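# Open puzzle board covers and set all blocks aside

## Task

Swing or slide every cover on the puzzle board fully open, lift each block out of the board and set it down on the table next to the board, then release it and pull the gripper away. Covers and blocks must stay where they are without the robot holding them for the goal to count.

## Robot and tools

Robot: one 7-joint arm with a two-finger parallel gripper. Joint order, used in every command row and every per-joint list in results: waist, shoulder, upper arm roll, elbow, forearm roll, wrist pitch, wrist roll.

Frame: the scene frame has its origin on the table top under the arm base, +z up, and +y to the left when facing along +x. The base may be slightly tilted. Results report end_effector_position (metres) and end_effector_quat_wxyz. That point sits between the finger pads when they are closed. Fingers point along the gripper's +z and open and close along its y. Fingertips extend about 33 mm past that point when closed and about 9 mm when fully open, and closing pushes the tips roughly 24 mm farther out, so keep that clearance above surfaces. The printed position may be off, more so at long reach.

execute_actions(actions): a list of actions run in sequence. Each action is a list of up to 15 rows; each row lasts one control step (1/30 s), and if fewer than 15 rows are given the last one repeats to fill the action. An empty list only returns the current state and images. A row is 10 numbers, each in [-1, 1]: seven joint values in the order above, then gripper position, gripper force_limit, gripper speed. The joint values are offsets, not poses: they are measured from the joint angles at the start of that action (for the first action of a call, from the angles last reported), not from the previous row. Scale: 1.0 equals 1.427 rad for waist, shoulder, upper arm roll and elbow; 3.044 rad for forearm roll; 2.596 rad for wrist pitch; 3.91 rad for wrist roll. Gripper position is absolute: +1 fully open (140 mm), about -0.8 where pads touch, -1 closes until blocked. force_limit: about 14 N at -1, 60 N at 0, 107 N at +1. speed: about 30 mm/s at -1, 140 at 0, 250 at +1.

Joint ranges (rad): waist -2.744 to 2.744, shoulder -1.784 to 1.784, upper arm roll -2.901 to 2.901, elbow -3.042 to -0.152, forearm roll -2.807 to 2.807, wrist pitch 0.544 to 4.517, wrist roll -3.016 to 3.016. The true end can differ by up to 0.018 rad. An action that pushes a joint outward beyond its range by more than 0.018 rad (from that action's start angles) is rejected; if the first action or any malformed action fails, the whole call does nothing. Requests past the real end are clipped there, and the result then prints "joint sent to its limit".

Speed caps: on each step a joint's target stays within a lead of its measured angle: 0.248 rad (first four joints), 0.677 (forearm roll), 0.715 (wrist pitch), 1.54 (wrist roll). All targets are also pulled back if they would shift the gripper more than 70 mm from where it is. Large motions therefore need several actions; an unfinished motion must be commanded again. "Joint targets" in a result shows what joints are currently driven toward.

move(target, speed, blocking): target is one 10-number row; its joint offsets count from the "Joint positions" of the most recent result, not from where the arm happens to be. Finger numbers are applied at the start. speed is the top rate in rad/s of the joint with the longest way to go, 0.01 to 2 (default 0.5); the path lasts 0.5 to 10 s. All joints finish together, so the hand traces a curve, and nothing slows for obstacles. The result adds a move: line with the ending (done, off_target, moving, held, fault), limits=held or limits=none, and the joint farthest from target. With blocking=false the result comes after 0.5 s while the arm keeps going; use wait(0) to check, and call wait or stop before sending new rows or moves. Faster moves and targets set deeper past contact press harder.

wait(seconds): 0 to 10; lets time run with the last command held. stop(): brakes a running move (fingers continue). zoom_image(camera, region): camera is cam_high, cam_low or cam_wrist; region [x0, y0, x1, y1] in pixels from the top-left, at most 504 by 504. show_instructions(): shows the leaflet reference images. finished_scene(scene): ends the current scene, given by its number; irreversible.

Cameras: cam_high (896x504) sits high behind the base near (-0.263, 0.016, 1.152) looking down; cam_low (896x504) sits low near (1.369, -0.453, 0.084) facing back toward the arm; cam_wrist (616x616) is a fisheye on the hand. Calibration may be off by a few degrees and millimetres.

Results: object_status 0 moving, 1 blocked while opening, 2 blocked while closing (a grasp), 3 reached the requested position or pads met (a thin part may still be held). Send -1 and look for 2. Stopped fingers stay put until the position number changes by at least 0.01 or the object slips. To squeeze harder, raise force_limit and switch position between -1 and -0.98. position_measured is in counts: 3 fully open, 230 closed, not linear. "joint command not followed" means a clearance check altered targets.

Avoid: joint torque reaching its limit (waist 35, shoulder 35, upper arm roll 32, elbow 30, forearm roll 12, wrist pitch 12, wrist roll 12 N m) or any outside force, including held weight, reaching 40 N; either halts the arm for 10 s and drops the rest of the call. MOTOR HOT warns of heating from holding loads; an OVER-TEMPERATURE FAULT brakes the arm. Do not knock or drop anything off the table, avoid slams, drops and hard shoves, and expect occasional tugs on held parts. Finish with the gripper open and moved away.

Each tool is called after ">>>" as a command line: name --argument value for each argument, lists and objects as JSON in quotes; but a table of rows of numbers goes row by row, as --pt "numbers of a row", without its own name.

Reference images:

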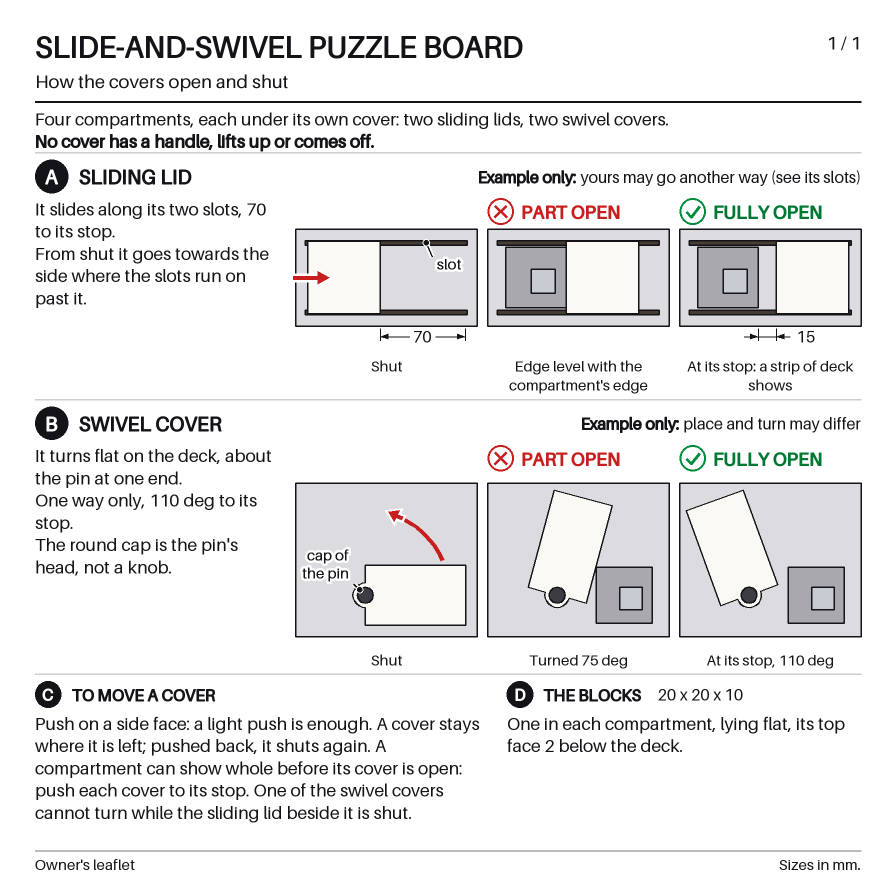

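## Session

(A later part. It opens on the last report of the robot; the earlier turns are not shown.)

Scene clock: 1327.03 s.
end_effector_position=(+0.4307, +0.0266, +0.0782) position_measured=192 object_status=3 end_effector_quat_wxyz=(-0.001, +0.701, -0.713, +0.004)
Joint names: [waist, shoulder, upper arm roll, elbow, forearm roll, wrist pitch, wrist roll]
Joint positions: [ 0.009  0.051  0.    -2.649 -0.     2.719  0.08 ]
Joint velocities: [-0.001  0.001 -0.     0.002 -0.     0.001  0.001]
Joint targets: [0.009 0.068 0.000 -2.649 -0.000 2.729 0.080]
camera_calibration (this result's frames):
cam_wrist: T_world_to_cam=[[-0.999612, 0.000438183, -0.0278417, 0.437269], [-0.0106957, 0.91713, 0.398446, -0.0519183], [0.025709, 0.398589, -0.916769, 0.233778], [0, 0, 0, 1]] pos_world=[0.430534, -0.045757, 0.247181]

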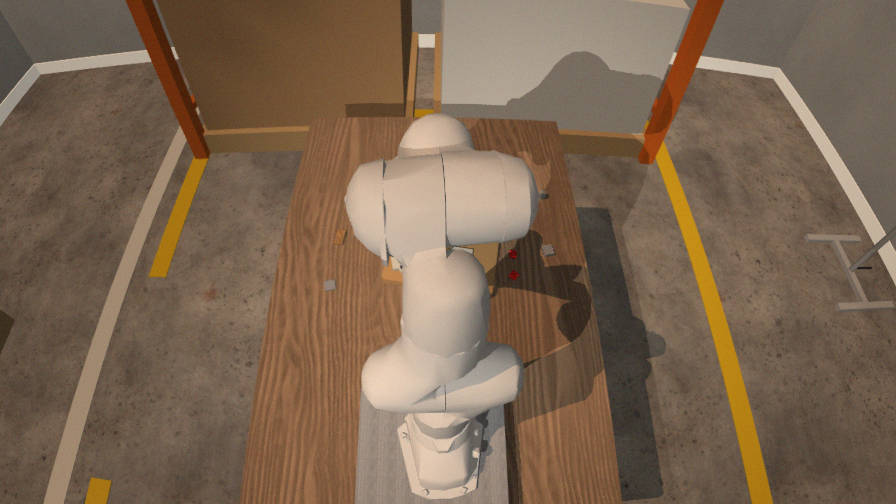

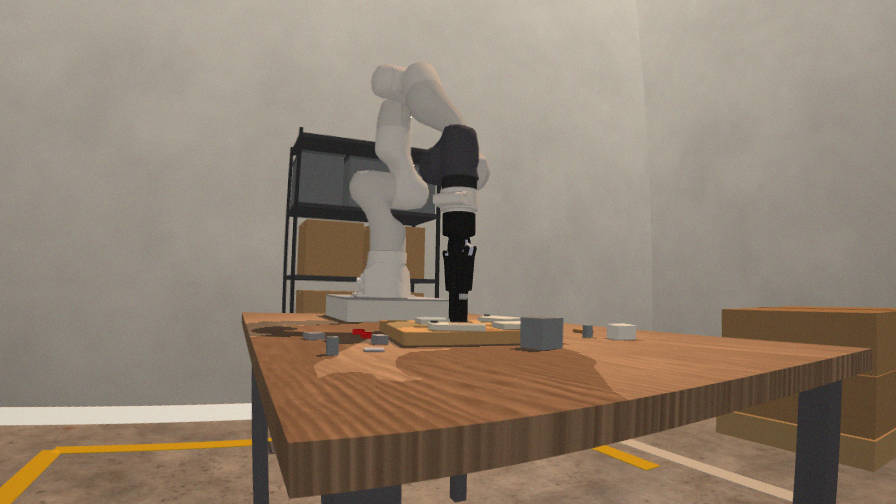

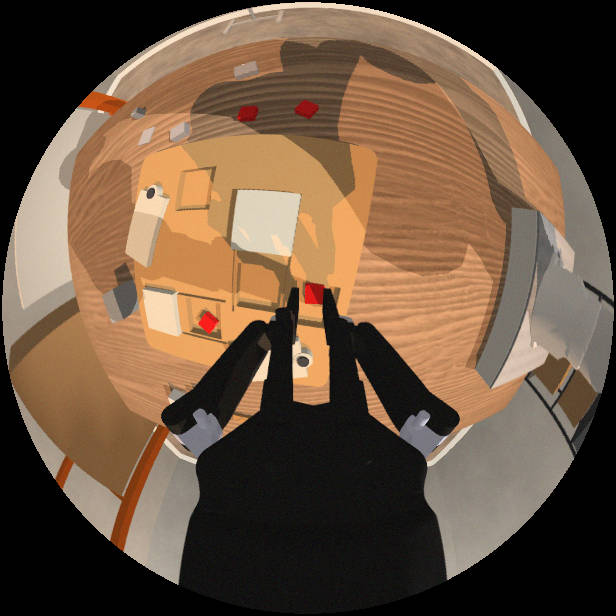

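>>> execute_actions --actions '[[[0,0.006,0,0,0,0.002,0,-0.5,-0.2,-0.3],[0,0.002,0,0,0,0,0,-0.5,-0.2,-0.3],[0,-0.001,0,0,0,-0.001,0,-0.5,-0.2,-0.3],[0,-0.003,0,0,0,-0.002,0,-0.5,-0.2,-0.3],[0,-0.004,0,0,0,-0.003,0,-0.5,-0.2,-0.3],[0,-0.005,0,0,0,-0.004,0,-0.5,-0.2,-0.3],[0,-0.006,0,0,0,-0.005,0,-0.5,-0.2,-0.3],[0,-0.007,0,0,0,-0.006,0,-0.5,-0.2,-0.3],[0,-0.0077,0,0,0,-0.007,0,-0.5,-0.2,-0.3],[0,-0.0077,0,0,0,-0.008,0,-0.5,-0.2,-0.3],[0,-0.0077,0,0,0,-0.0085,0,-0.5,-0.2,-0.3]]]'

>>> wait --seconds 0.5

>>> zoom_image --camera "cam_wrist" --region '[275, 255, 347, 327]'

Scene clock: 1338.70 s.
end_effector_position=(+0.4287, +0.0264, +0.0804) position_measured=192 object_status=3 end_effector_quat_wxyz=(+0.001, +0.701, -0.713, +0.001)
Joint names: [waist, shoulder, upper arm roll, elbow, forearm roll, wrist pitch, wrist roll]
Joint positions: [ 0.009  0.043  0.    -2.649 -0.     2.704  0.08 ]
Joint velocities: [-0.     0.     0.001  0.001 -0.    -0.02  -0.001]
Joint targets: [0.009 0.040 0.000 -2.649 -0.000 2.697 0.080]
camera_calibration (this result's frames):
cam_wrist: T_world_to_cam=[[-0.999769, 0.00044979, -0.0214885, 0.434907], [-0.00814472, 0.917289, 0.398139, -0.0537752], [0.0198903, 0.398222, -0.917073, 0.238406], [0, 0, 0, 1]] pos_world=[0.429627, -0.0458068, 0.249391]

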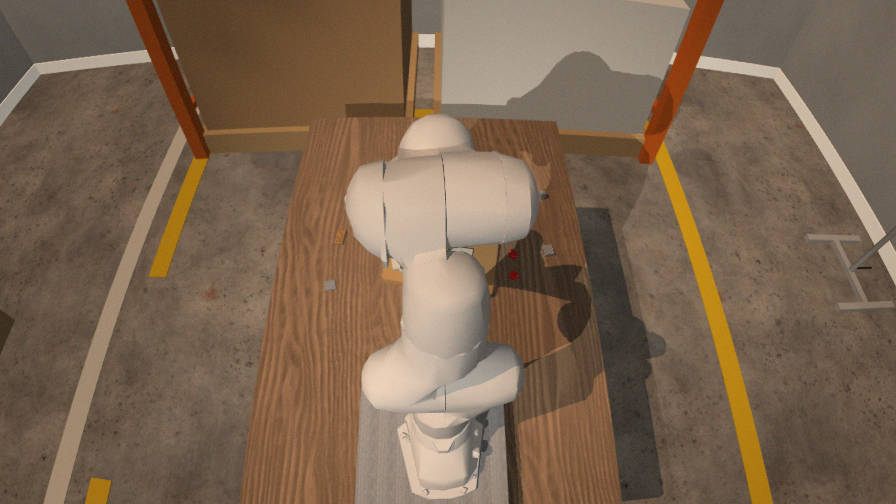

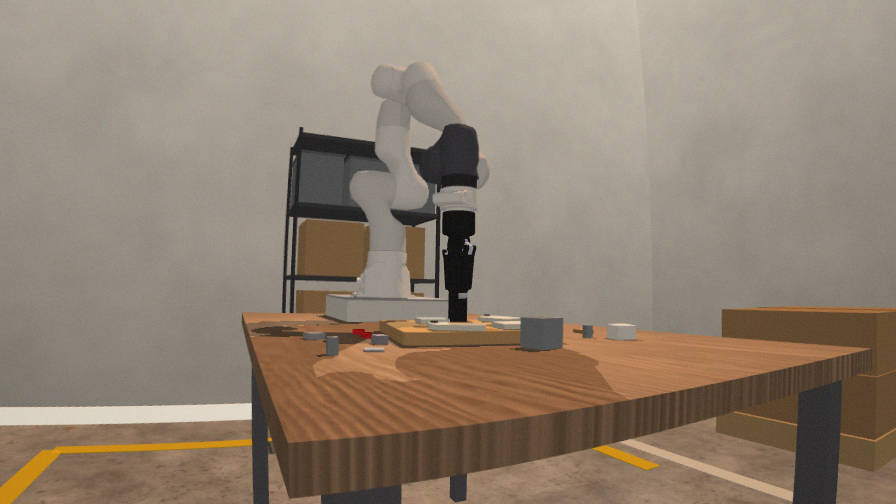

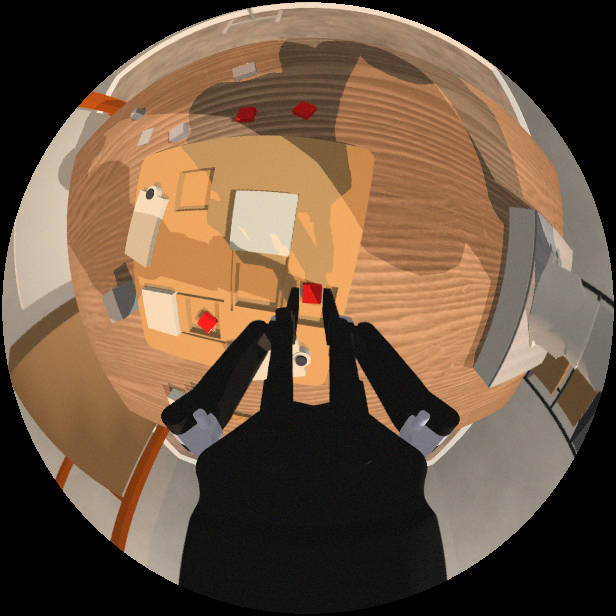

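Scene clock: 1339.20 s.
end_effector_position=(+0.4278, +0.0264, +0.0802) position_measured=192 object_status=3 end_effector_quat_wxyz=(+0.002, +0.701, -0.713, +0.000)
Joint names: [waist, shoulder, upper arm roll, elbow, forearm roll, wrist pitch, wrist roll]
Joint positions: [ 0.009  0.043  0.    -2.649 -0.     2.701  0.08 ]
Joint velocities: [ 0.001 -0.001  0.002  0.     0.002 -0.     0.   ]
Joint targets: [0.009 0.040 0.000 -2.649 -0.000 2.697 0.080]
wait: 0.50 s; at rest by 0.23 s
camera_calibration (this result's frames):
cam_wrist: T_world_to_cam=[[-0.999827, 0.000456216, -0.0186113, 0.433779], [-0.00698994, 0.91736, 0.397998, -0.0541189], [0.0172548, 0.398059, -0.917198, 0.239369], [0, 0, 0, 1]] pos_world=[0.429195, -0.0458343, 0.249161]

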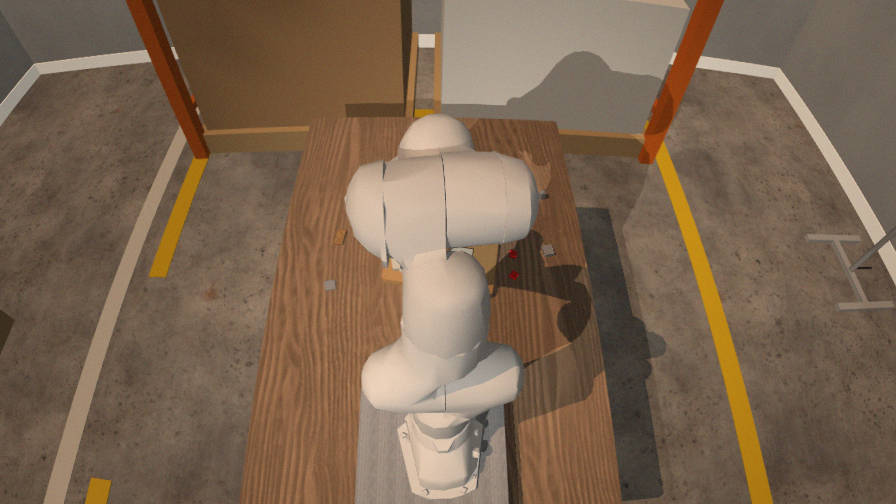

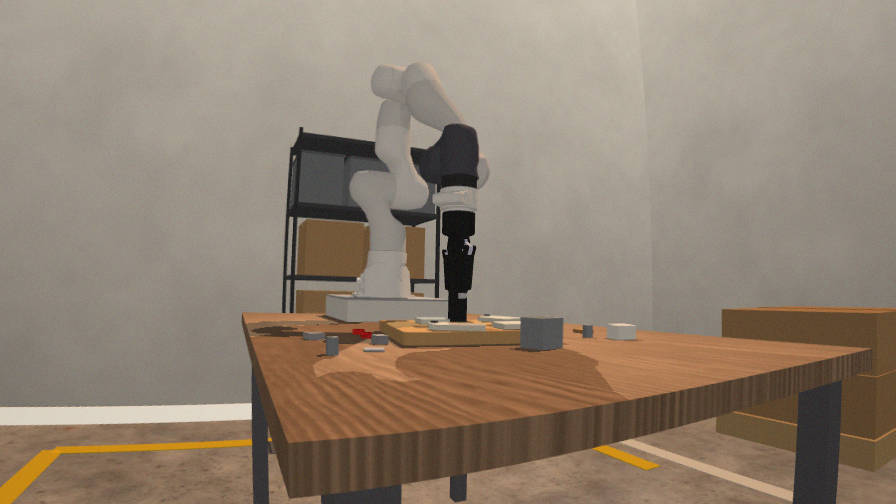

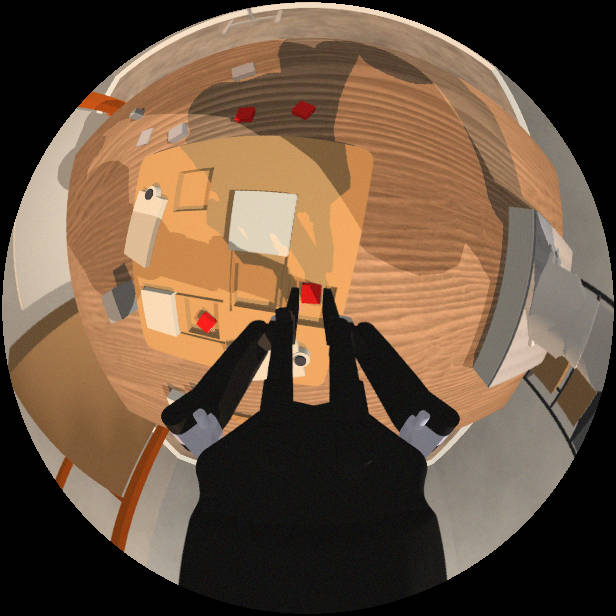

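Region (275, 255, 347, 327) of cam_wrist's 616x616 image, scaled by 7.000, with more detail than that image has.

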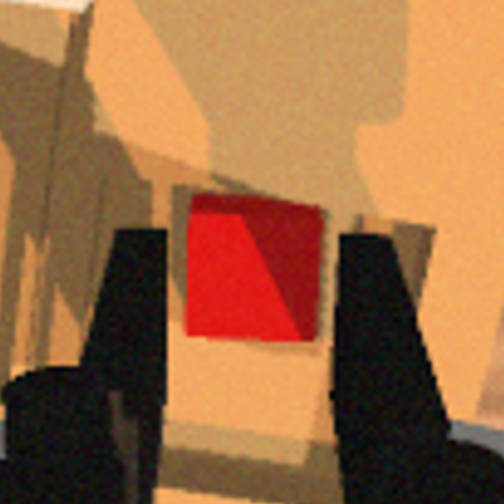

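>>> execute_actions --actions '[[[0,0.0021,0,0,0,0.0022,0,-0.5,-0.2,-0.3],[0,0.0028,0,0,0,0.003,0,-0.5,-0.2,-0.3],[0,0.004,0,0,0,0.0039,0,-0.5,-0.2,-0.3],[0,0.0055,0,0,0,0.0049,0,-0.5,-0.2,-0.3],[0,0.0071,0,0,0,0.0059,0,-0.5,-0.2,-0.3],[0,0.0087,0,0,0,0.0069,0,-0.5,-0.2,-0.3],[0,0.0103,0,0,0,0.0079,0,-0.5,-0.2,-0.3],[0,0.0119,0,0,0,0.0089,0,-0.5,-0.2,-0.3],[0,0.0135,0,0,0,0.0098,0,-0.5,-0.2,-0.3],[0,0.0151,0,0,0,0.0107,0,-0.5,-0.2,-0.3],[0,0.0167,0,0,0,0.0115,0,-0.5,-0.2,-0.3],[0,0.0182,0,0,0,0.0122,0,-0.5,-0.2,-0.3],[0,0.0195,0,0,0,0.0122,0,-0.5,-0.2,-0.3],[0,0.0204,0,0,0,0.0122,0,-0.5,-0.2,-0.3],[0,0.0209,0,0,0,0.0122,0,-0.5,-0.2,-0.3]]]'

Scene clock: 1350.07 s.
end_effector_position=(+0.4269, +0.0263, +0.0718) position_measured=192 object_status=3 end_effector_quat_wxyz=(+0.003, +0.701, -0.713, -0.000)
Joint names: [waist, shoulder, upper arm roll, elbow, forearm roll, wrist pitch, wrist roll]
Joint positions: [ 0.009  0.067  0.    -2.649 -0.     2.723  0.08 ]
Joint velocities: [-0.     0.048 -0.001 -0.001  0.001  0.03   0.001]
Joint targets: [0.009 0.073 0.000 -2.649 -0.000 2.733 0.080]
camera_calibration (this result's frames):
cam_wrist: T_world_to_cam=[[-0.999866, 0.000459702, -0.0163766, 0.432627], [-0.00609536, 0.917408, 0.397902, -0.0511169], [0.0152069, 0.397948, -0.917282, 0.232656], [0, 0, 0, 1]] pos_world=[0.42872, -0.0458888, 0.240836]

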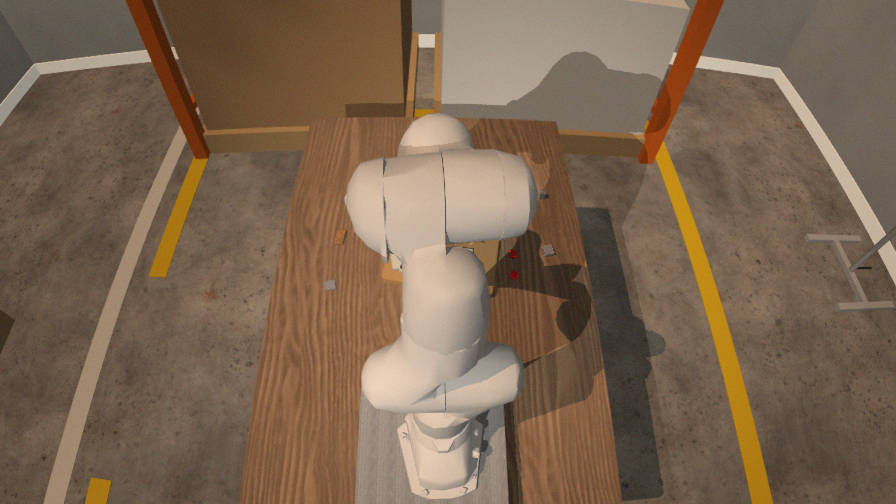

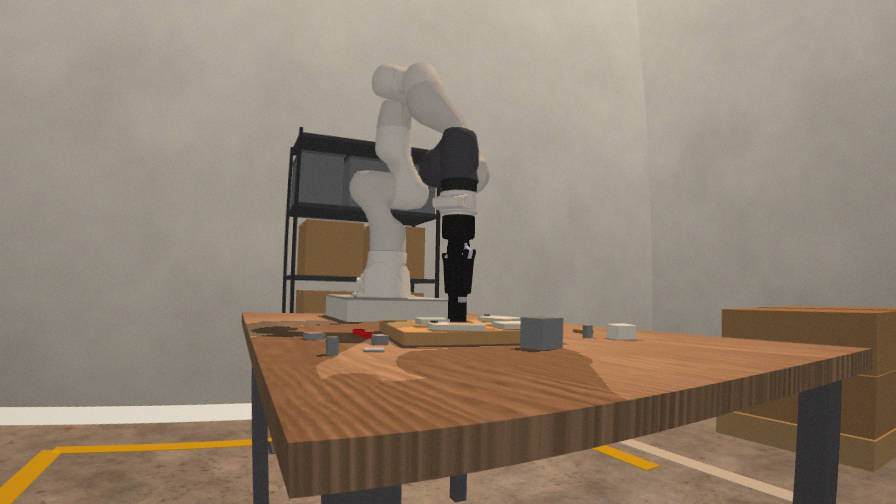

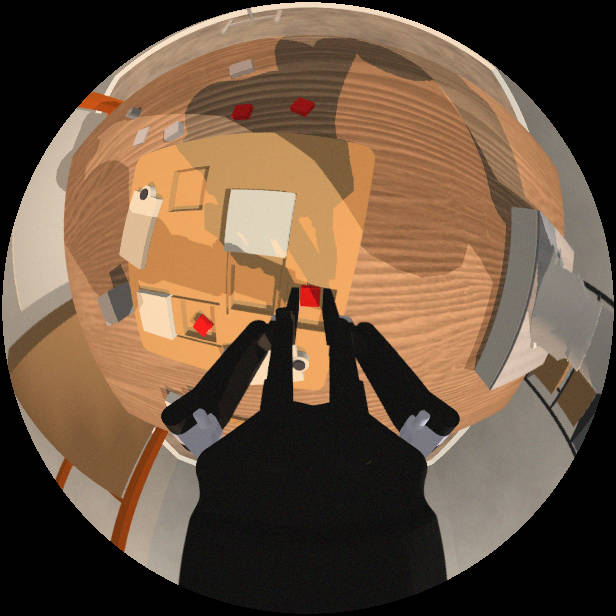

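>>> execute_actions --actions '[[[0,0.0021,0,0,0,0.002,0,-1,-0.2,-0.7]]]'

>>> zoom_image --camera "cam_wrist" --region '[130, 270, 250, 370]'

Scene clock: 1357.90 s.
end_effector_position=(+0.4278, +0.0264, +0.0712) position_measured=205 object_status=2 end_effector_quat_wxyz=(+0.002, +0.701, -0.713, +0.001)
Joint names: [waist, shoulder, upper arm roll, elbow, forearm roll, wrist pitch, wrist roll]
Joint positions: [ 0.009  0.07   0.    -2.649 -0.     2.729  0.08 ]
Joint velocities: [ 0.     0.001  0.001 -0.     0.     0.     0.   ]
Joint targets: [0.009 0.070 0.000 -2.649 -0.000 2.728 0.080]
camera_calibration (this result's frames):
cam_wrist: T_world_to_cam=[[-0.999816, 0.000452935, -0.019174, 0.43366], [-0.00721792, 0.917338, 0.398044, -0.0504323], [0.0177693, 0.398109, -0.917166, 0.230925], [0, 0, 0, 1]] pos_world=[0.429113, -0.0458663, 0.240186]

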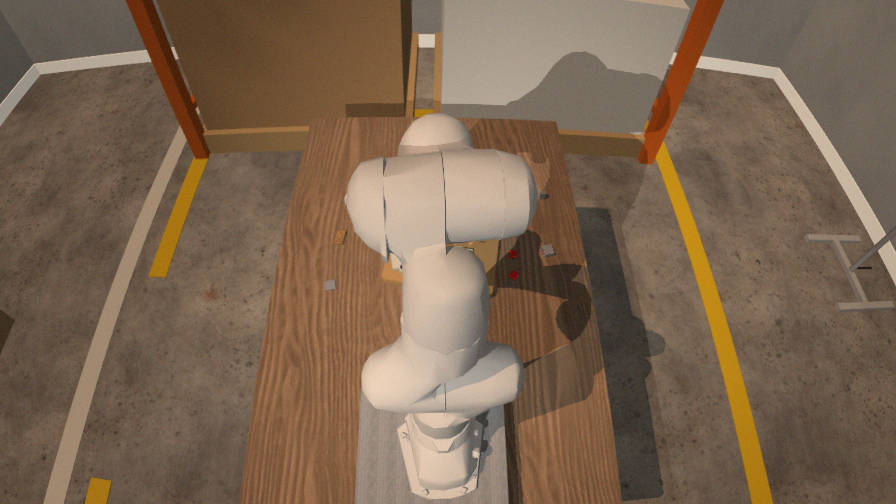

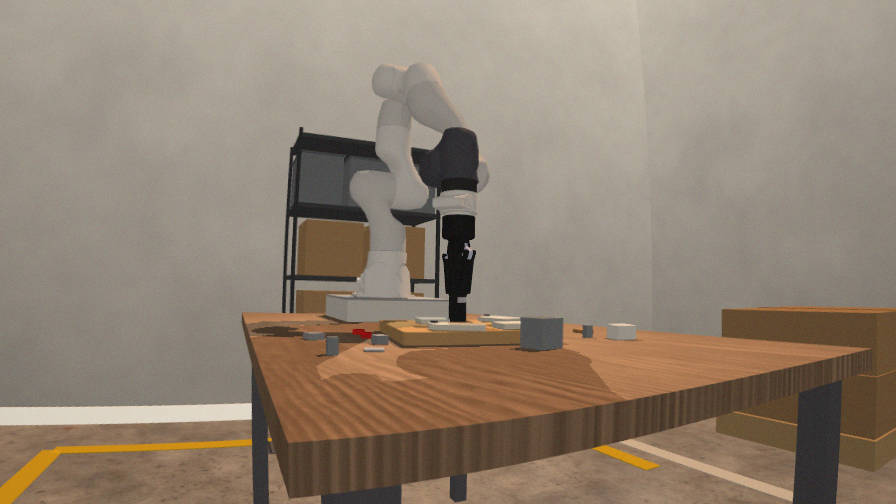

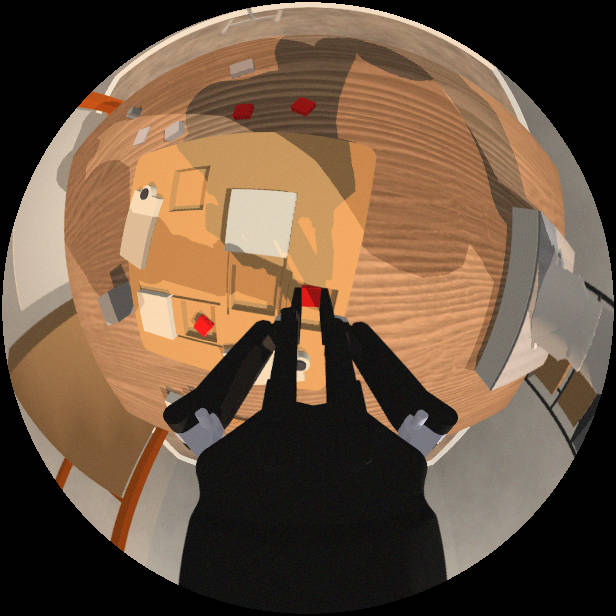

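Region (130, 270, 250, 370) of cam_wrist's 616x616 image, scaled by 4.200, with more detail than that image has.

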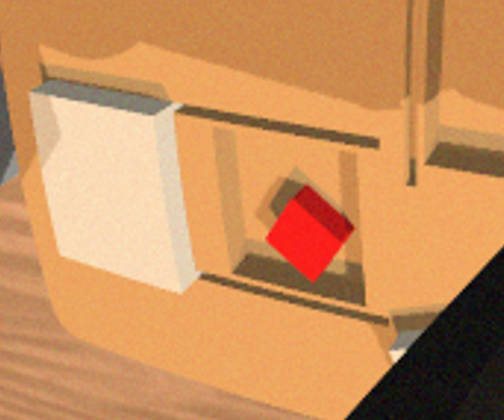

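>>> execute_actions --actions '[[[0.002,-0.002,0,0,0,-0.0022,0,-1,-0.2,-0.7],[0.003,-0.003,0,0,0,-0.0035,0,-1,-0.2,-0.7],[0.004,-0.005,0,0,0,-0.0055,0,-1,-0.2,-0.7],[0.0045,-0.008,0,0,0,-0.008,0,-1,-0.2,-0.7],[0.0045,-0.012,0,0,0,-0.0105,0,-1,-0.2,-0.7],[0.0045,-0.0165,0,0,0,-0.013,0,-1,-0.2,-0.7],[0.0045,-0.021,0,0,0,-0.0157,0,-1,-0.2,-0.7],[0.0045,-0.026,0,0,0,-0.0184,0,-1,-0.2,-0.7],[0.0045,-0.031,0,0,0,-0.021,0,-1,-0.2,-0.7],[0.0045,-0.036,0,0,0,-0.0235,0,-1,-0.2,-0.7],[0.0045,-0.040,0,0,0,-0.0255,0,-1,-0.2,-0.7],[0.0045,-0.0435,0,0,0,-0.0268,0,-1,-0.2,-0.7],[0.0045,-0.046,0,0,0,-0.0271,0,-1,-0.2,-0.7],[0.0045,-0.0473,0,0,0,-0.0271,0,-1,-0.2,-0.7],[0.0045,-0.0479,0,0,0,-0.0271,0,-1,-0.2,-0.7]]]'

Scene clock: 1379.33 s.
end_effector_position=(+0.4304, +0.0283, +0.0924) position_measured=205 object_status=2 end_effector_quat_wxyz=(-0.001, +0.702, -0.712, +0.003)
Joint names: [waist, shoulder, upper arm roll, elbow, forearm roll, wrist pitch, wrist roll]
Joint positions: [ 0.013  0.009  0.    -2.649 -0.     2.676  0.08 ]
Joint velocities: [-0.    -0.094  0.001  0.001 -0.001 -0.076 -0.   ]
Joint targets: [0.016 0.001 0.000 -2.649 -0.000 2.658 0.080]
camera_calibration (this result's frames):
cam_wrist: T_world_to_cam=[[-0.999614, -0.00346886, -0.0275625, 0.437467], [-0.0141689, 0.917081, 0.398448, -0.0576249], [0.0238949, 0.398685, -0.916777, 0.24684], [0, 0, 0, 1]] pos_world=[0.430583, -0.0440474, 0.261316]

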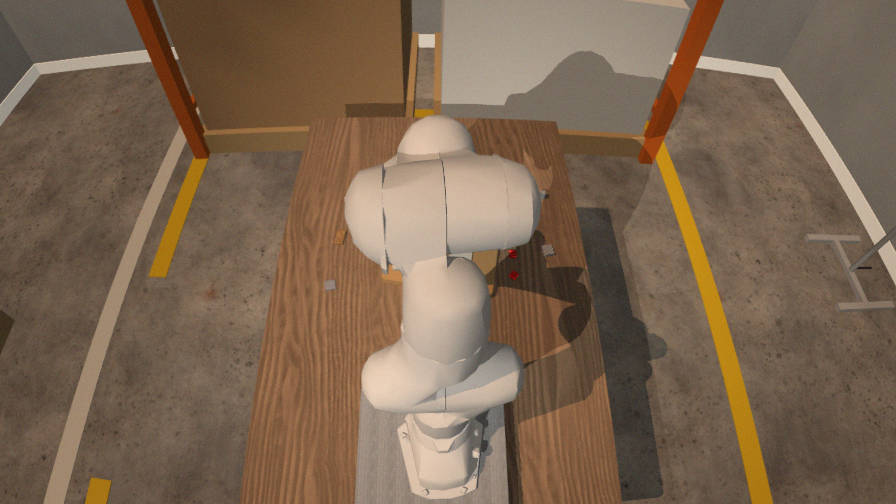

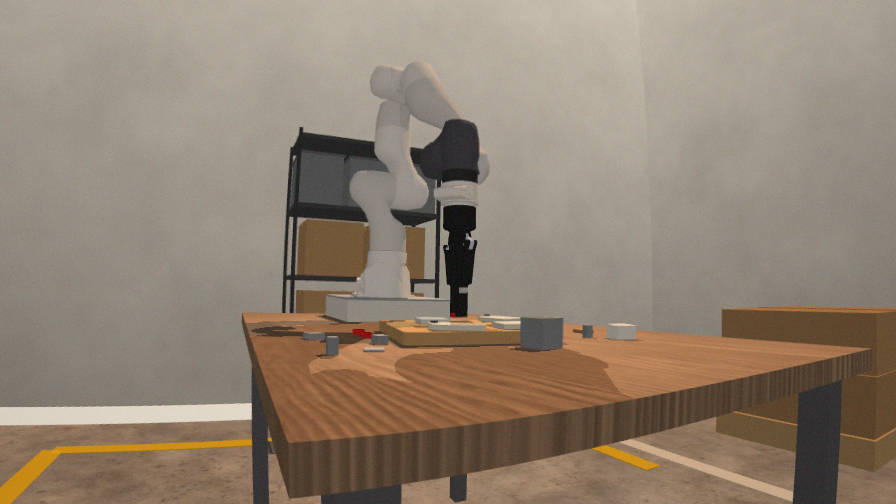

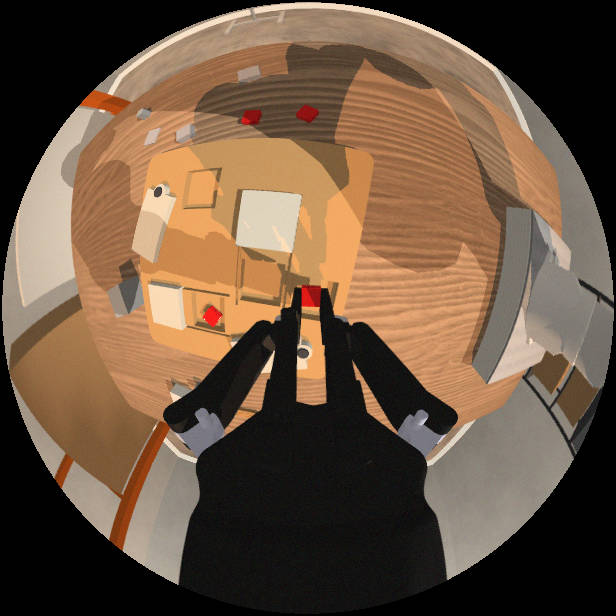

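>>> move --target '[0,-0.1474,0,-0.1858,0,0.02,0,-1,-0.2,-0.7]' --speed 0.45

Scene clock: 1386.97 s.
end_effector_position=(+0.3443, +0.0226, +0.0901) position_measured=205 object_status=2 end_effector_quat_wxyz=(+0.002, +0.702, -0.712, +0.001)
Joint names: [waist, shoulder, upper arm roll, elbow, forearm roll, wrist pitch, wrist roll]
Joint positions: [ 0.013 -0.198  0.    -2.911 -0.     2.723  0.08 ]
Joint velocities: [ 0.    -0.001  0.001  0.001  0.     0.004 -0.001]
Joint targets: [0.013 -0.201 0.000 -2.914 -0.000 2.728 0.080]
move: done; limits=none; farthest joint: the wrist pitch, 0.005 radians from its target (0.065 radians at the start)
camera_calibration (this result's frames):
cam_wrist: T_world_to_cam=[[-0.999804, -0.00354476, -0.0194705, 0.350657], [-0.0110029, 0.917325, 0.397987, -0.0538311], [0.0164501, 0.398123, -0.917185, 0.251718], [0, 0, 0, 1]] pos_world=[0.345855, -0.0495912, 0.259124]

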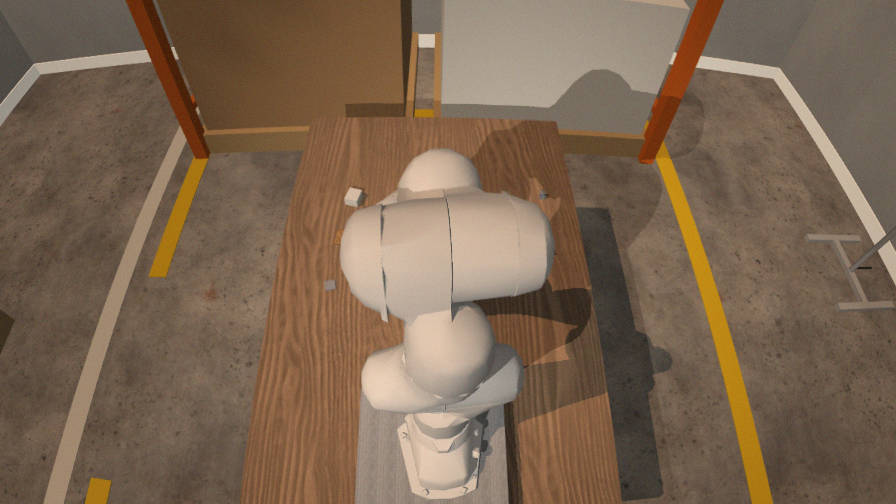

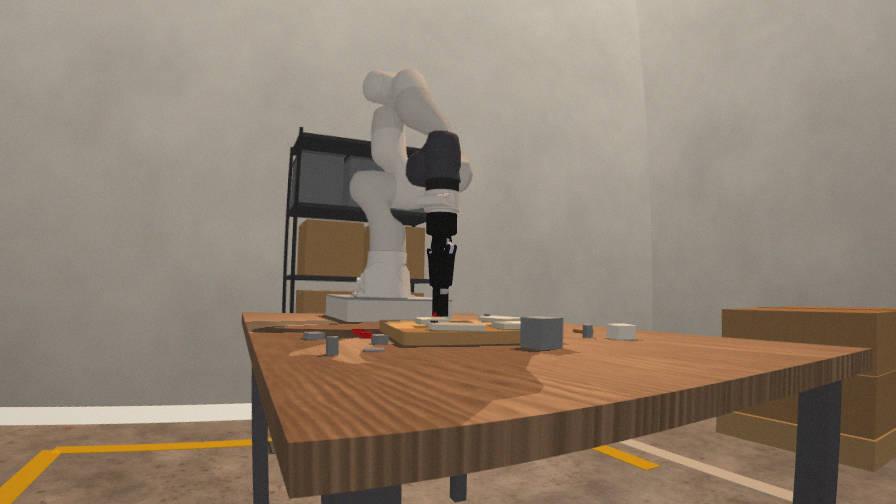

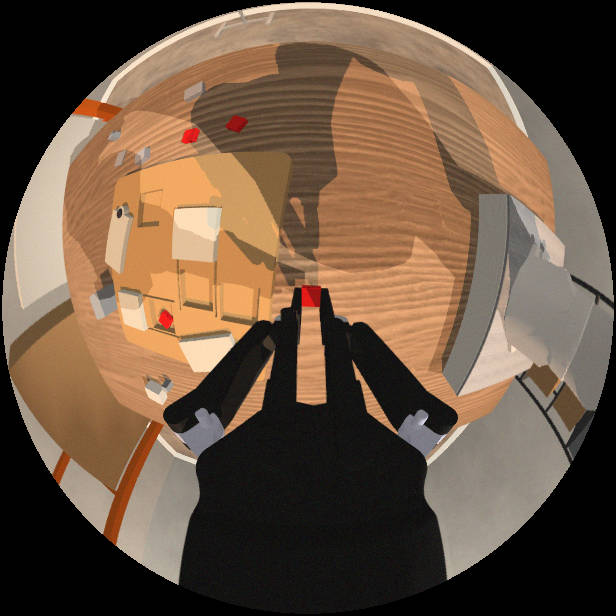

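>>> execute_actions --actions '[[[0,0.0024,0,0,0,0.0032,0,-1,-0.2,-0.7],[0,0.0039,0,0,0,0.0063,0,-1,-0.2,-0.7],[0,0.0074,0,0,0,0.0112,0,-1,-0.2,-0.7],[0,0.0132,0,0,0,0.0173,0,-1,-0.2,-0.7],[0,0.0209,0,0,0,0.024,0,-1,-0.2,-0.7],[0,0.0302,0,0,0,0.0307,0,-1,-0.2,-0.7],[0,0.0403,0,0,0,0.0368,0,-1,-0.2,-0.7],[0,0.0504,0,0,0,0.0418,0,-1,-0.2,-0.7],[0,0.0597,0,0,0,0.0453,0,-1,-0.2,-0.7],[0,0.0675,0,0,0,0.048,0,-1,-0.2,-0.7],[0,0.0733,0,0,0,0.049,0,-1,-0.2,-0.7],[0,0.0768,0,0,0,0.049,0,-1,-0.2,-0.7],[0,0.0783,0,0,0,0.048,0,-1,-0.2,-0.7],[0,0.0786,0,0,0,0.046,0,-1,-0.2,-0.7],[0,0.0786,0,0,0,0.044,0,-1,-0.2,-0.7]]]'

Scene clock: 1398.63 s.
end_effector_position=(+0.3420, +0.0224, +0.0629) position_measured=205 object_status=2 end_effector_quat_wxyz=(+0.004, +0.702, -0.712, -0.001)
Joint names: [waist, shoulder, upper arm roll, elbow, forearm roll, wrist pitch, wrist roll]
Joint positions: [ 0.013 -0.093  0.    -2.911 -0.     2.823  0.08 ]
Joint velocities: [ 0.001  0.082 -0.    -0.001  0.     0.05   0.001]
Joint targets: [0.013 -0.086 0.000 -2.911 -0.000 2.837 0.080]
camera_calibration (this result's frames):
cam_wrist: T_world_to_cam=[[-0.999895, -0.00354817, -0.0140599, 0.347511], [-0.00884895, 0.917436, 0.397785, -0.043569], [0.0114876, 0.397867, -0.917371, 0.228629], [0, 0, 0, 1]] pos_world=[0.344462, -0.0497592, 0.231954]

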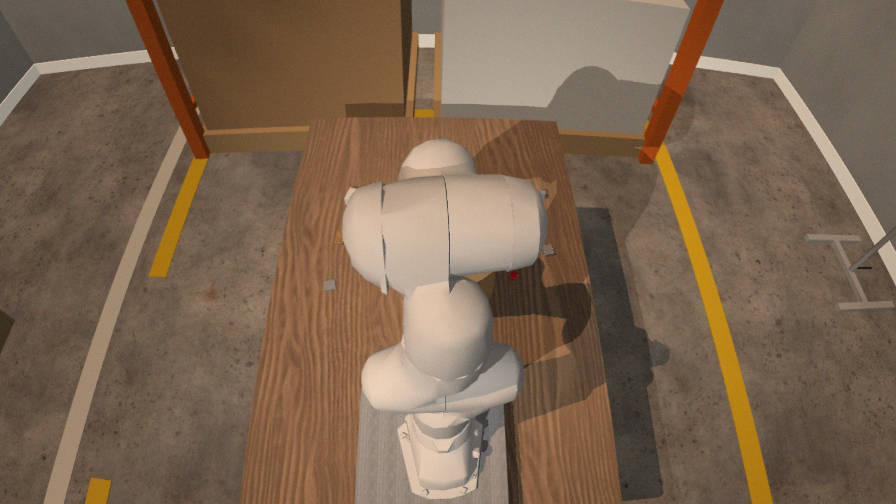

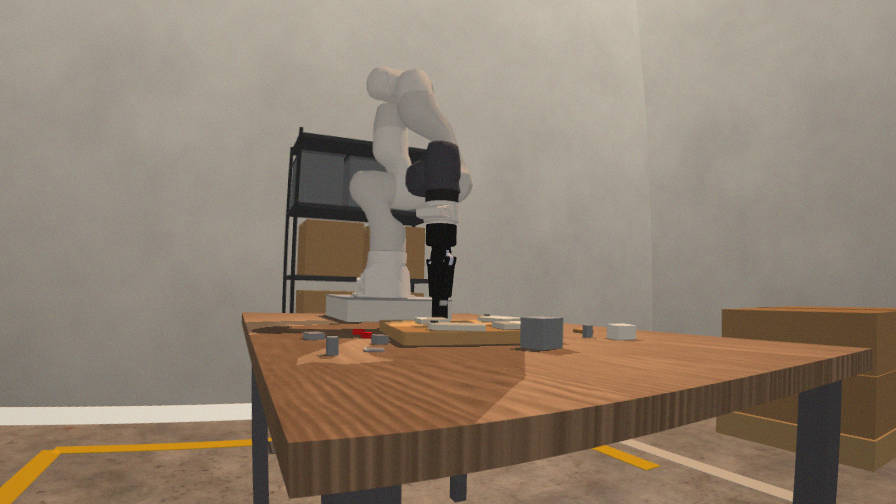

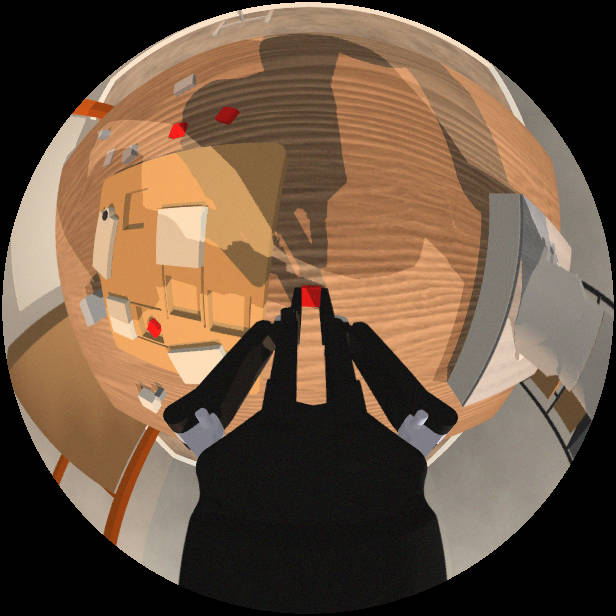

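>>> execute_actions --actions '[[[0,0.0055,0,0,0,0.006,0,-1,-0.2,-0.7],[0,0.0065,0,0,0,0.0068,0,-1,-0.2,-0.7],[0,0.0077,0,0,0,0.0076,0,-1,-0.2,-0.7],[0,0.0089,0,0,0,0.0084,0,-1,-0.2,-0.7],[0,0.0101,0,0,0,0.0092,0,-1,-0.2,-0.7],[0,0.0113,0,0,0,0.01,0,-1,-0.2,-0.7],[0,0.0125,0,0,0,0.0107,0,-1,-0.2,-0.7],[0,0.0137,0,0,0,0.0114,0,-1,-0.2,-0.7],[0,0.0149,0,0,0,0.012,0,-1,-0.2,-0.7],[0,0.016,0,0,0,0.0126,0,-1,-0.2,-0.7],[0,0.017,0,0,0,0.0126,0,-1,-0.2,-0.7],[0,0.0179,0,0,0,0.0126,0,-1,-0.2,-0.7]]]'

Scene clock: 1408.33 s.
end_effector_position=(+0.3434, +0.0225, +0.0598) position_measured=205 object_status=2 end_effector_quat_wxyz=(+0.002, +0.702, -0.712, +0.001)
Joint names: [waist, shoulder, upper arm roll, elbow, forearm roll, wrist pitch, wrist roll]
Joint positions: [ 0.013 -0.079  0.    -2.911 -0.     2.843  0.08 ]
Joint velocities: [-0.002  0.001  0.001  0.     0.003 -0.    -0.   ]
Joint targets: [0.013 -0.067 0.000 -2.911 -0.000 2.856 0.080]
camera_calibration (this result's frames):
cam_wrist: T_world_to_cam=[[-0.999806, -0.0035605, -0.019377, 0.349164], [-0.0109814, 0.917292, 0.398063, -0.0416842], [0.0163571, 0.398199, -0.917153, 0.224043], [0, 0, 0, 1]] pos_world=[0.344974, -0.0497338, 0.22884]

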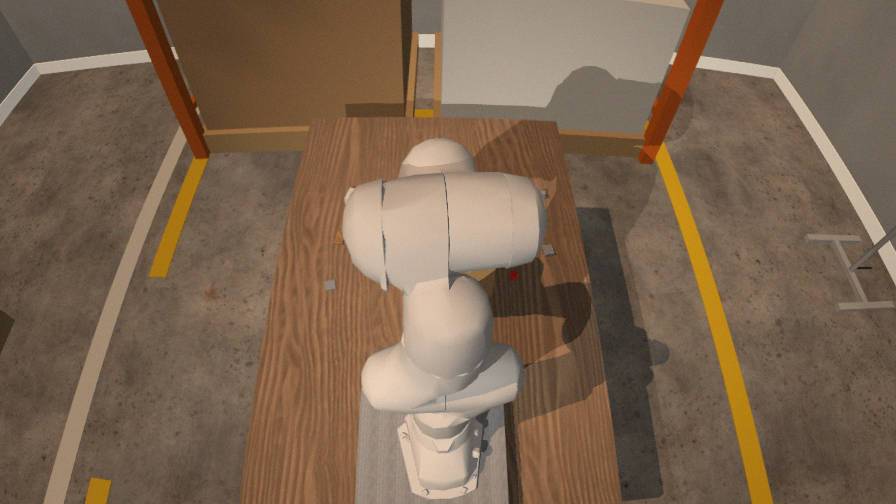

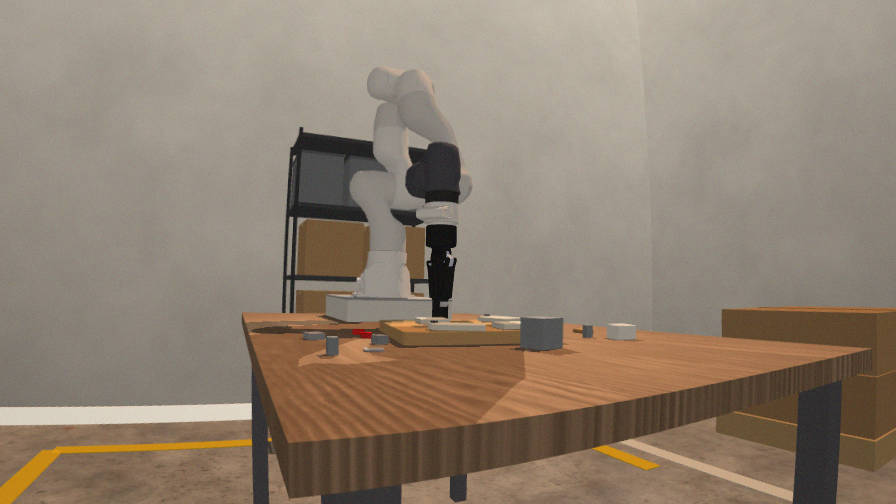

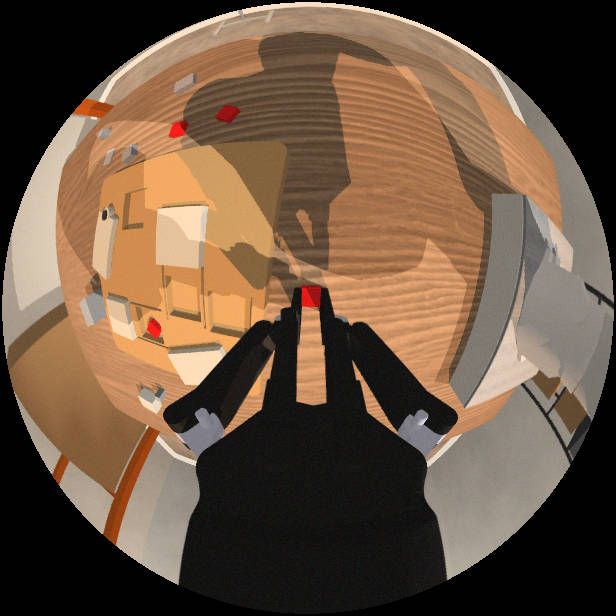

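>>> execute_actions --actions '[[[0,0.004,0,0,0,0.002,0,-1,-0.2,-0.3],[0,0,0,0,0,0,0,-0.42,-0.2,-0.3],[0,0,0,0,0,0,0,-0.42,-0.2,-0.3],[0,0,0,0,0,0,0,-0.42,-0.2,-0.3],[0,0,0,0,0,0,0,-0.42,-0.2,-0.3],[0,0,0,0,0,0,0,-0.42,-0.2,-0.3],[0,-0.002,0,0,0,-0.002,0,-0.42,-0.2,-0.3],[0,-0.004,0,0,0,-0.005,0,-0.42,-0.2,-0.3],[0,-0.008,0,0,0,-0.009,0,-0.42,-0.2,-0.3],[0,-0.014,0,0,0,-0.014,0,-0.42,-0.2,-0.3],[0,-0.021,0,0,0,-0.019,0,-0.42,-0.2,-0.3],[0,-0.029,0,0,0,-0.025,0,-0.42,-0.2,-0.3],[0,-0.038,0,0,0,-0.031,0,-0.42,-0.2,-0.3],[0,-0.047,0,0,0,-0.037,0,-0.42,-0.2,-0.3],[0,-0.056,0,0,0,-0.042,0,-0.42,-0.2,-0.3]],[[0,-0.030,0,0,0,-0.026,0,-0.42,-0.2,-0.3],[0,-0.039,0,0,0,-0.031,0,-0.42,-0.2,-0.3],[0,-0.048,0,0,0,-0.036,0,-0.42,-0.2,-0.3],[0,-0.056,0,0,0,-0.040,0,-0.42,-0.2,-0.3],[0,-0.063,0,0,0,-0.043,0,-0.42,-0.2,-0.3],[0,-0.069,0,0,0,-0.045,0,-0.42,-0.2,-0.3],[0,-0.073,0,0,0,-0.046,0,-0.42,-0.2,-0.3],[0,-0.076,0,0,0,-0.046,0,-0.42,-0.2,-0.3],[0,-0.078,0,0,0,-0.046,0,-0.42,-0.2,-0.3],[0,-0.079,0,0,0,-0.045,0,-0.42,-0.2,-0.3],[0,-0.079,0,0,0,-0.044,0,-0.42,-0.2,-0.3]]]'

Scene clock: 1422.57 s.
end_effector_position=(+0.3447, +0.0227, +0.1006) position_measured=182 object_status=3 end_effector_quat_wxyz=(+0.001, +0.702, -0.712, +0.002)
Joint names: [waist, shoulder, upper arm roll, elbow, forearm roll, wrist pitch, wrist roll]
Joint positions: [ 0.013 -0.238  0.    -2.911 -0.     2.686  0.08 ]
Joint velocities: [-0.    -0.006  0.    -0.     0.001 -0.041  0.001]
Joint targets: [0.013 -0.242 0.000 -2.911 -0.000 2.675 0.080]
camera_calibration (this result's frames):
cam_wrist: T_world_to_cam=[[-0.999741, -0.00354266, -0.0224697, 0.351536], [-0.012198, 0.917258, 0.398106, -0.057629], [0.0192001, 0.398277, -0.917064, 0.260308], [0, 0, 0, 1]] pos_world=[0.345744, -0.0495688, 0.269561]

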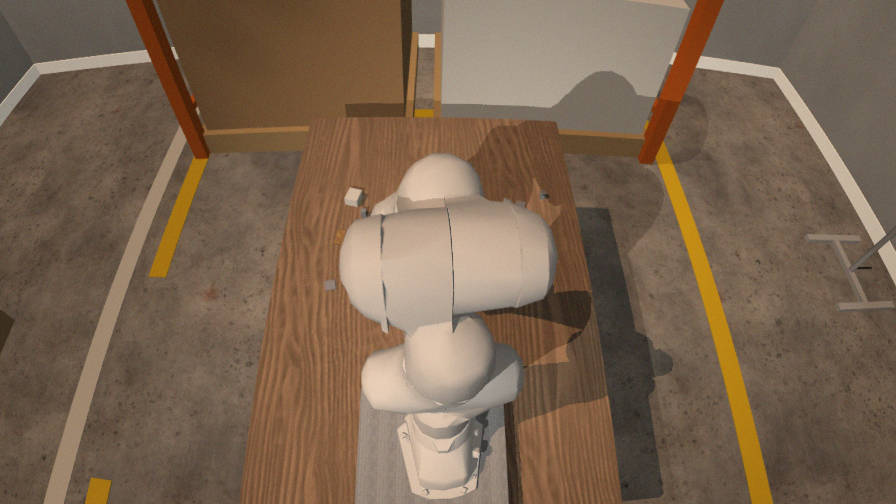

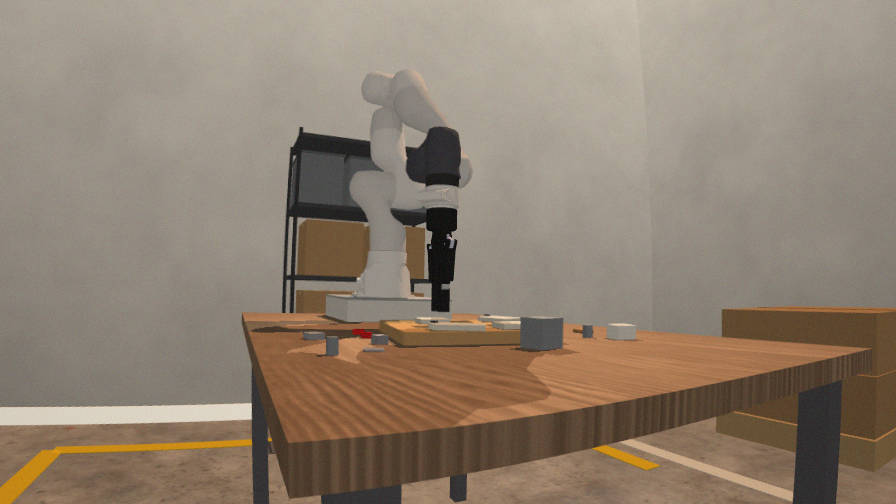

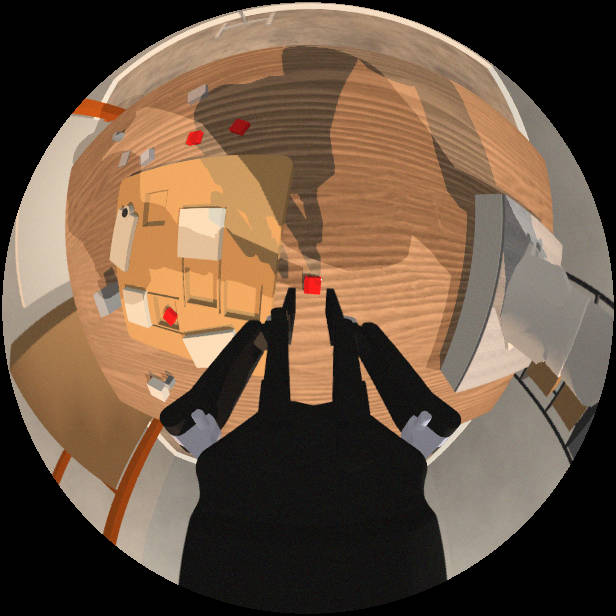

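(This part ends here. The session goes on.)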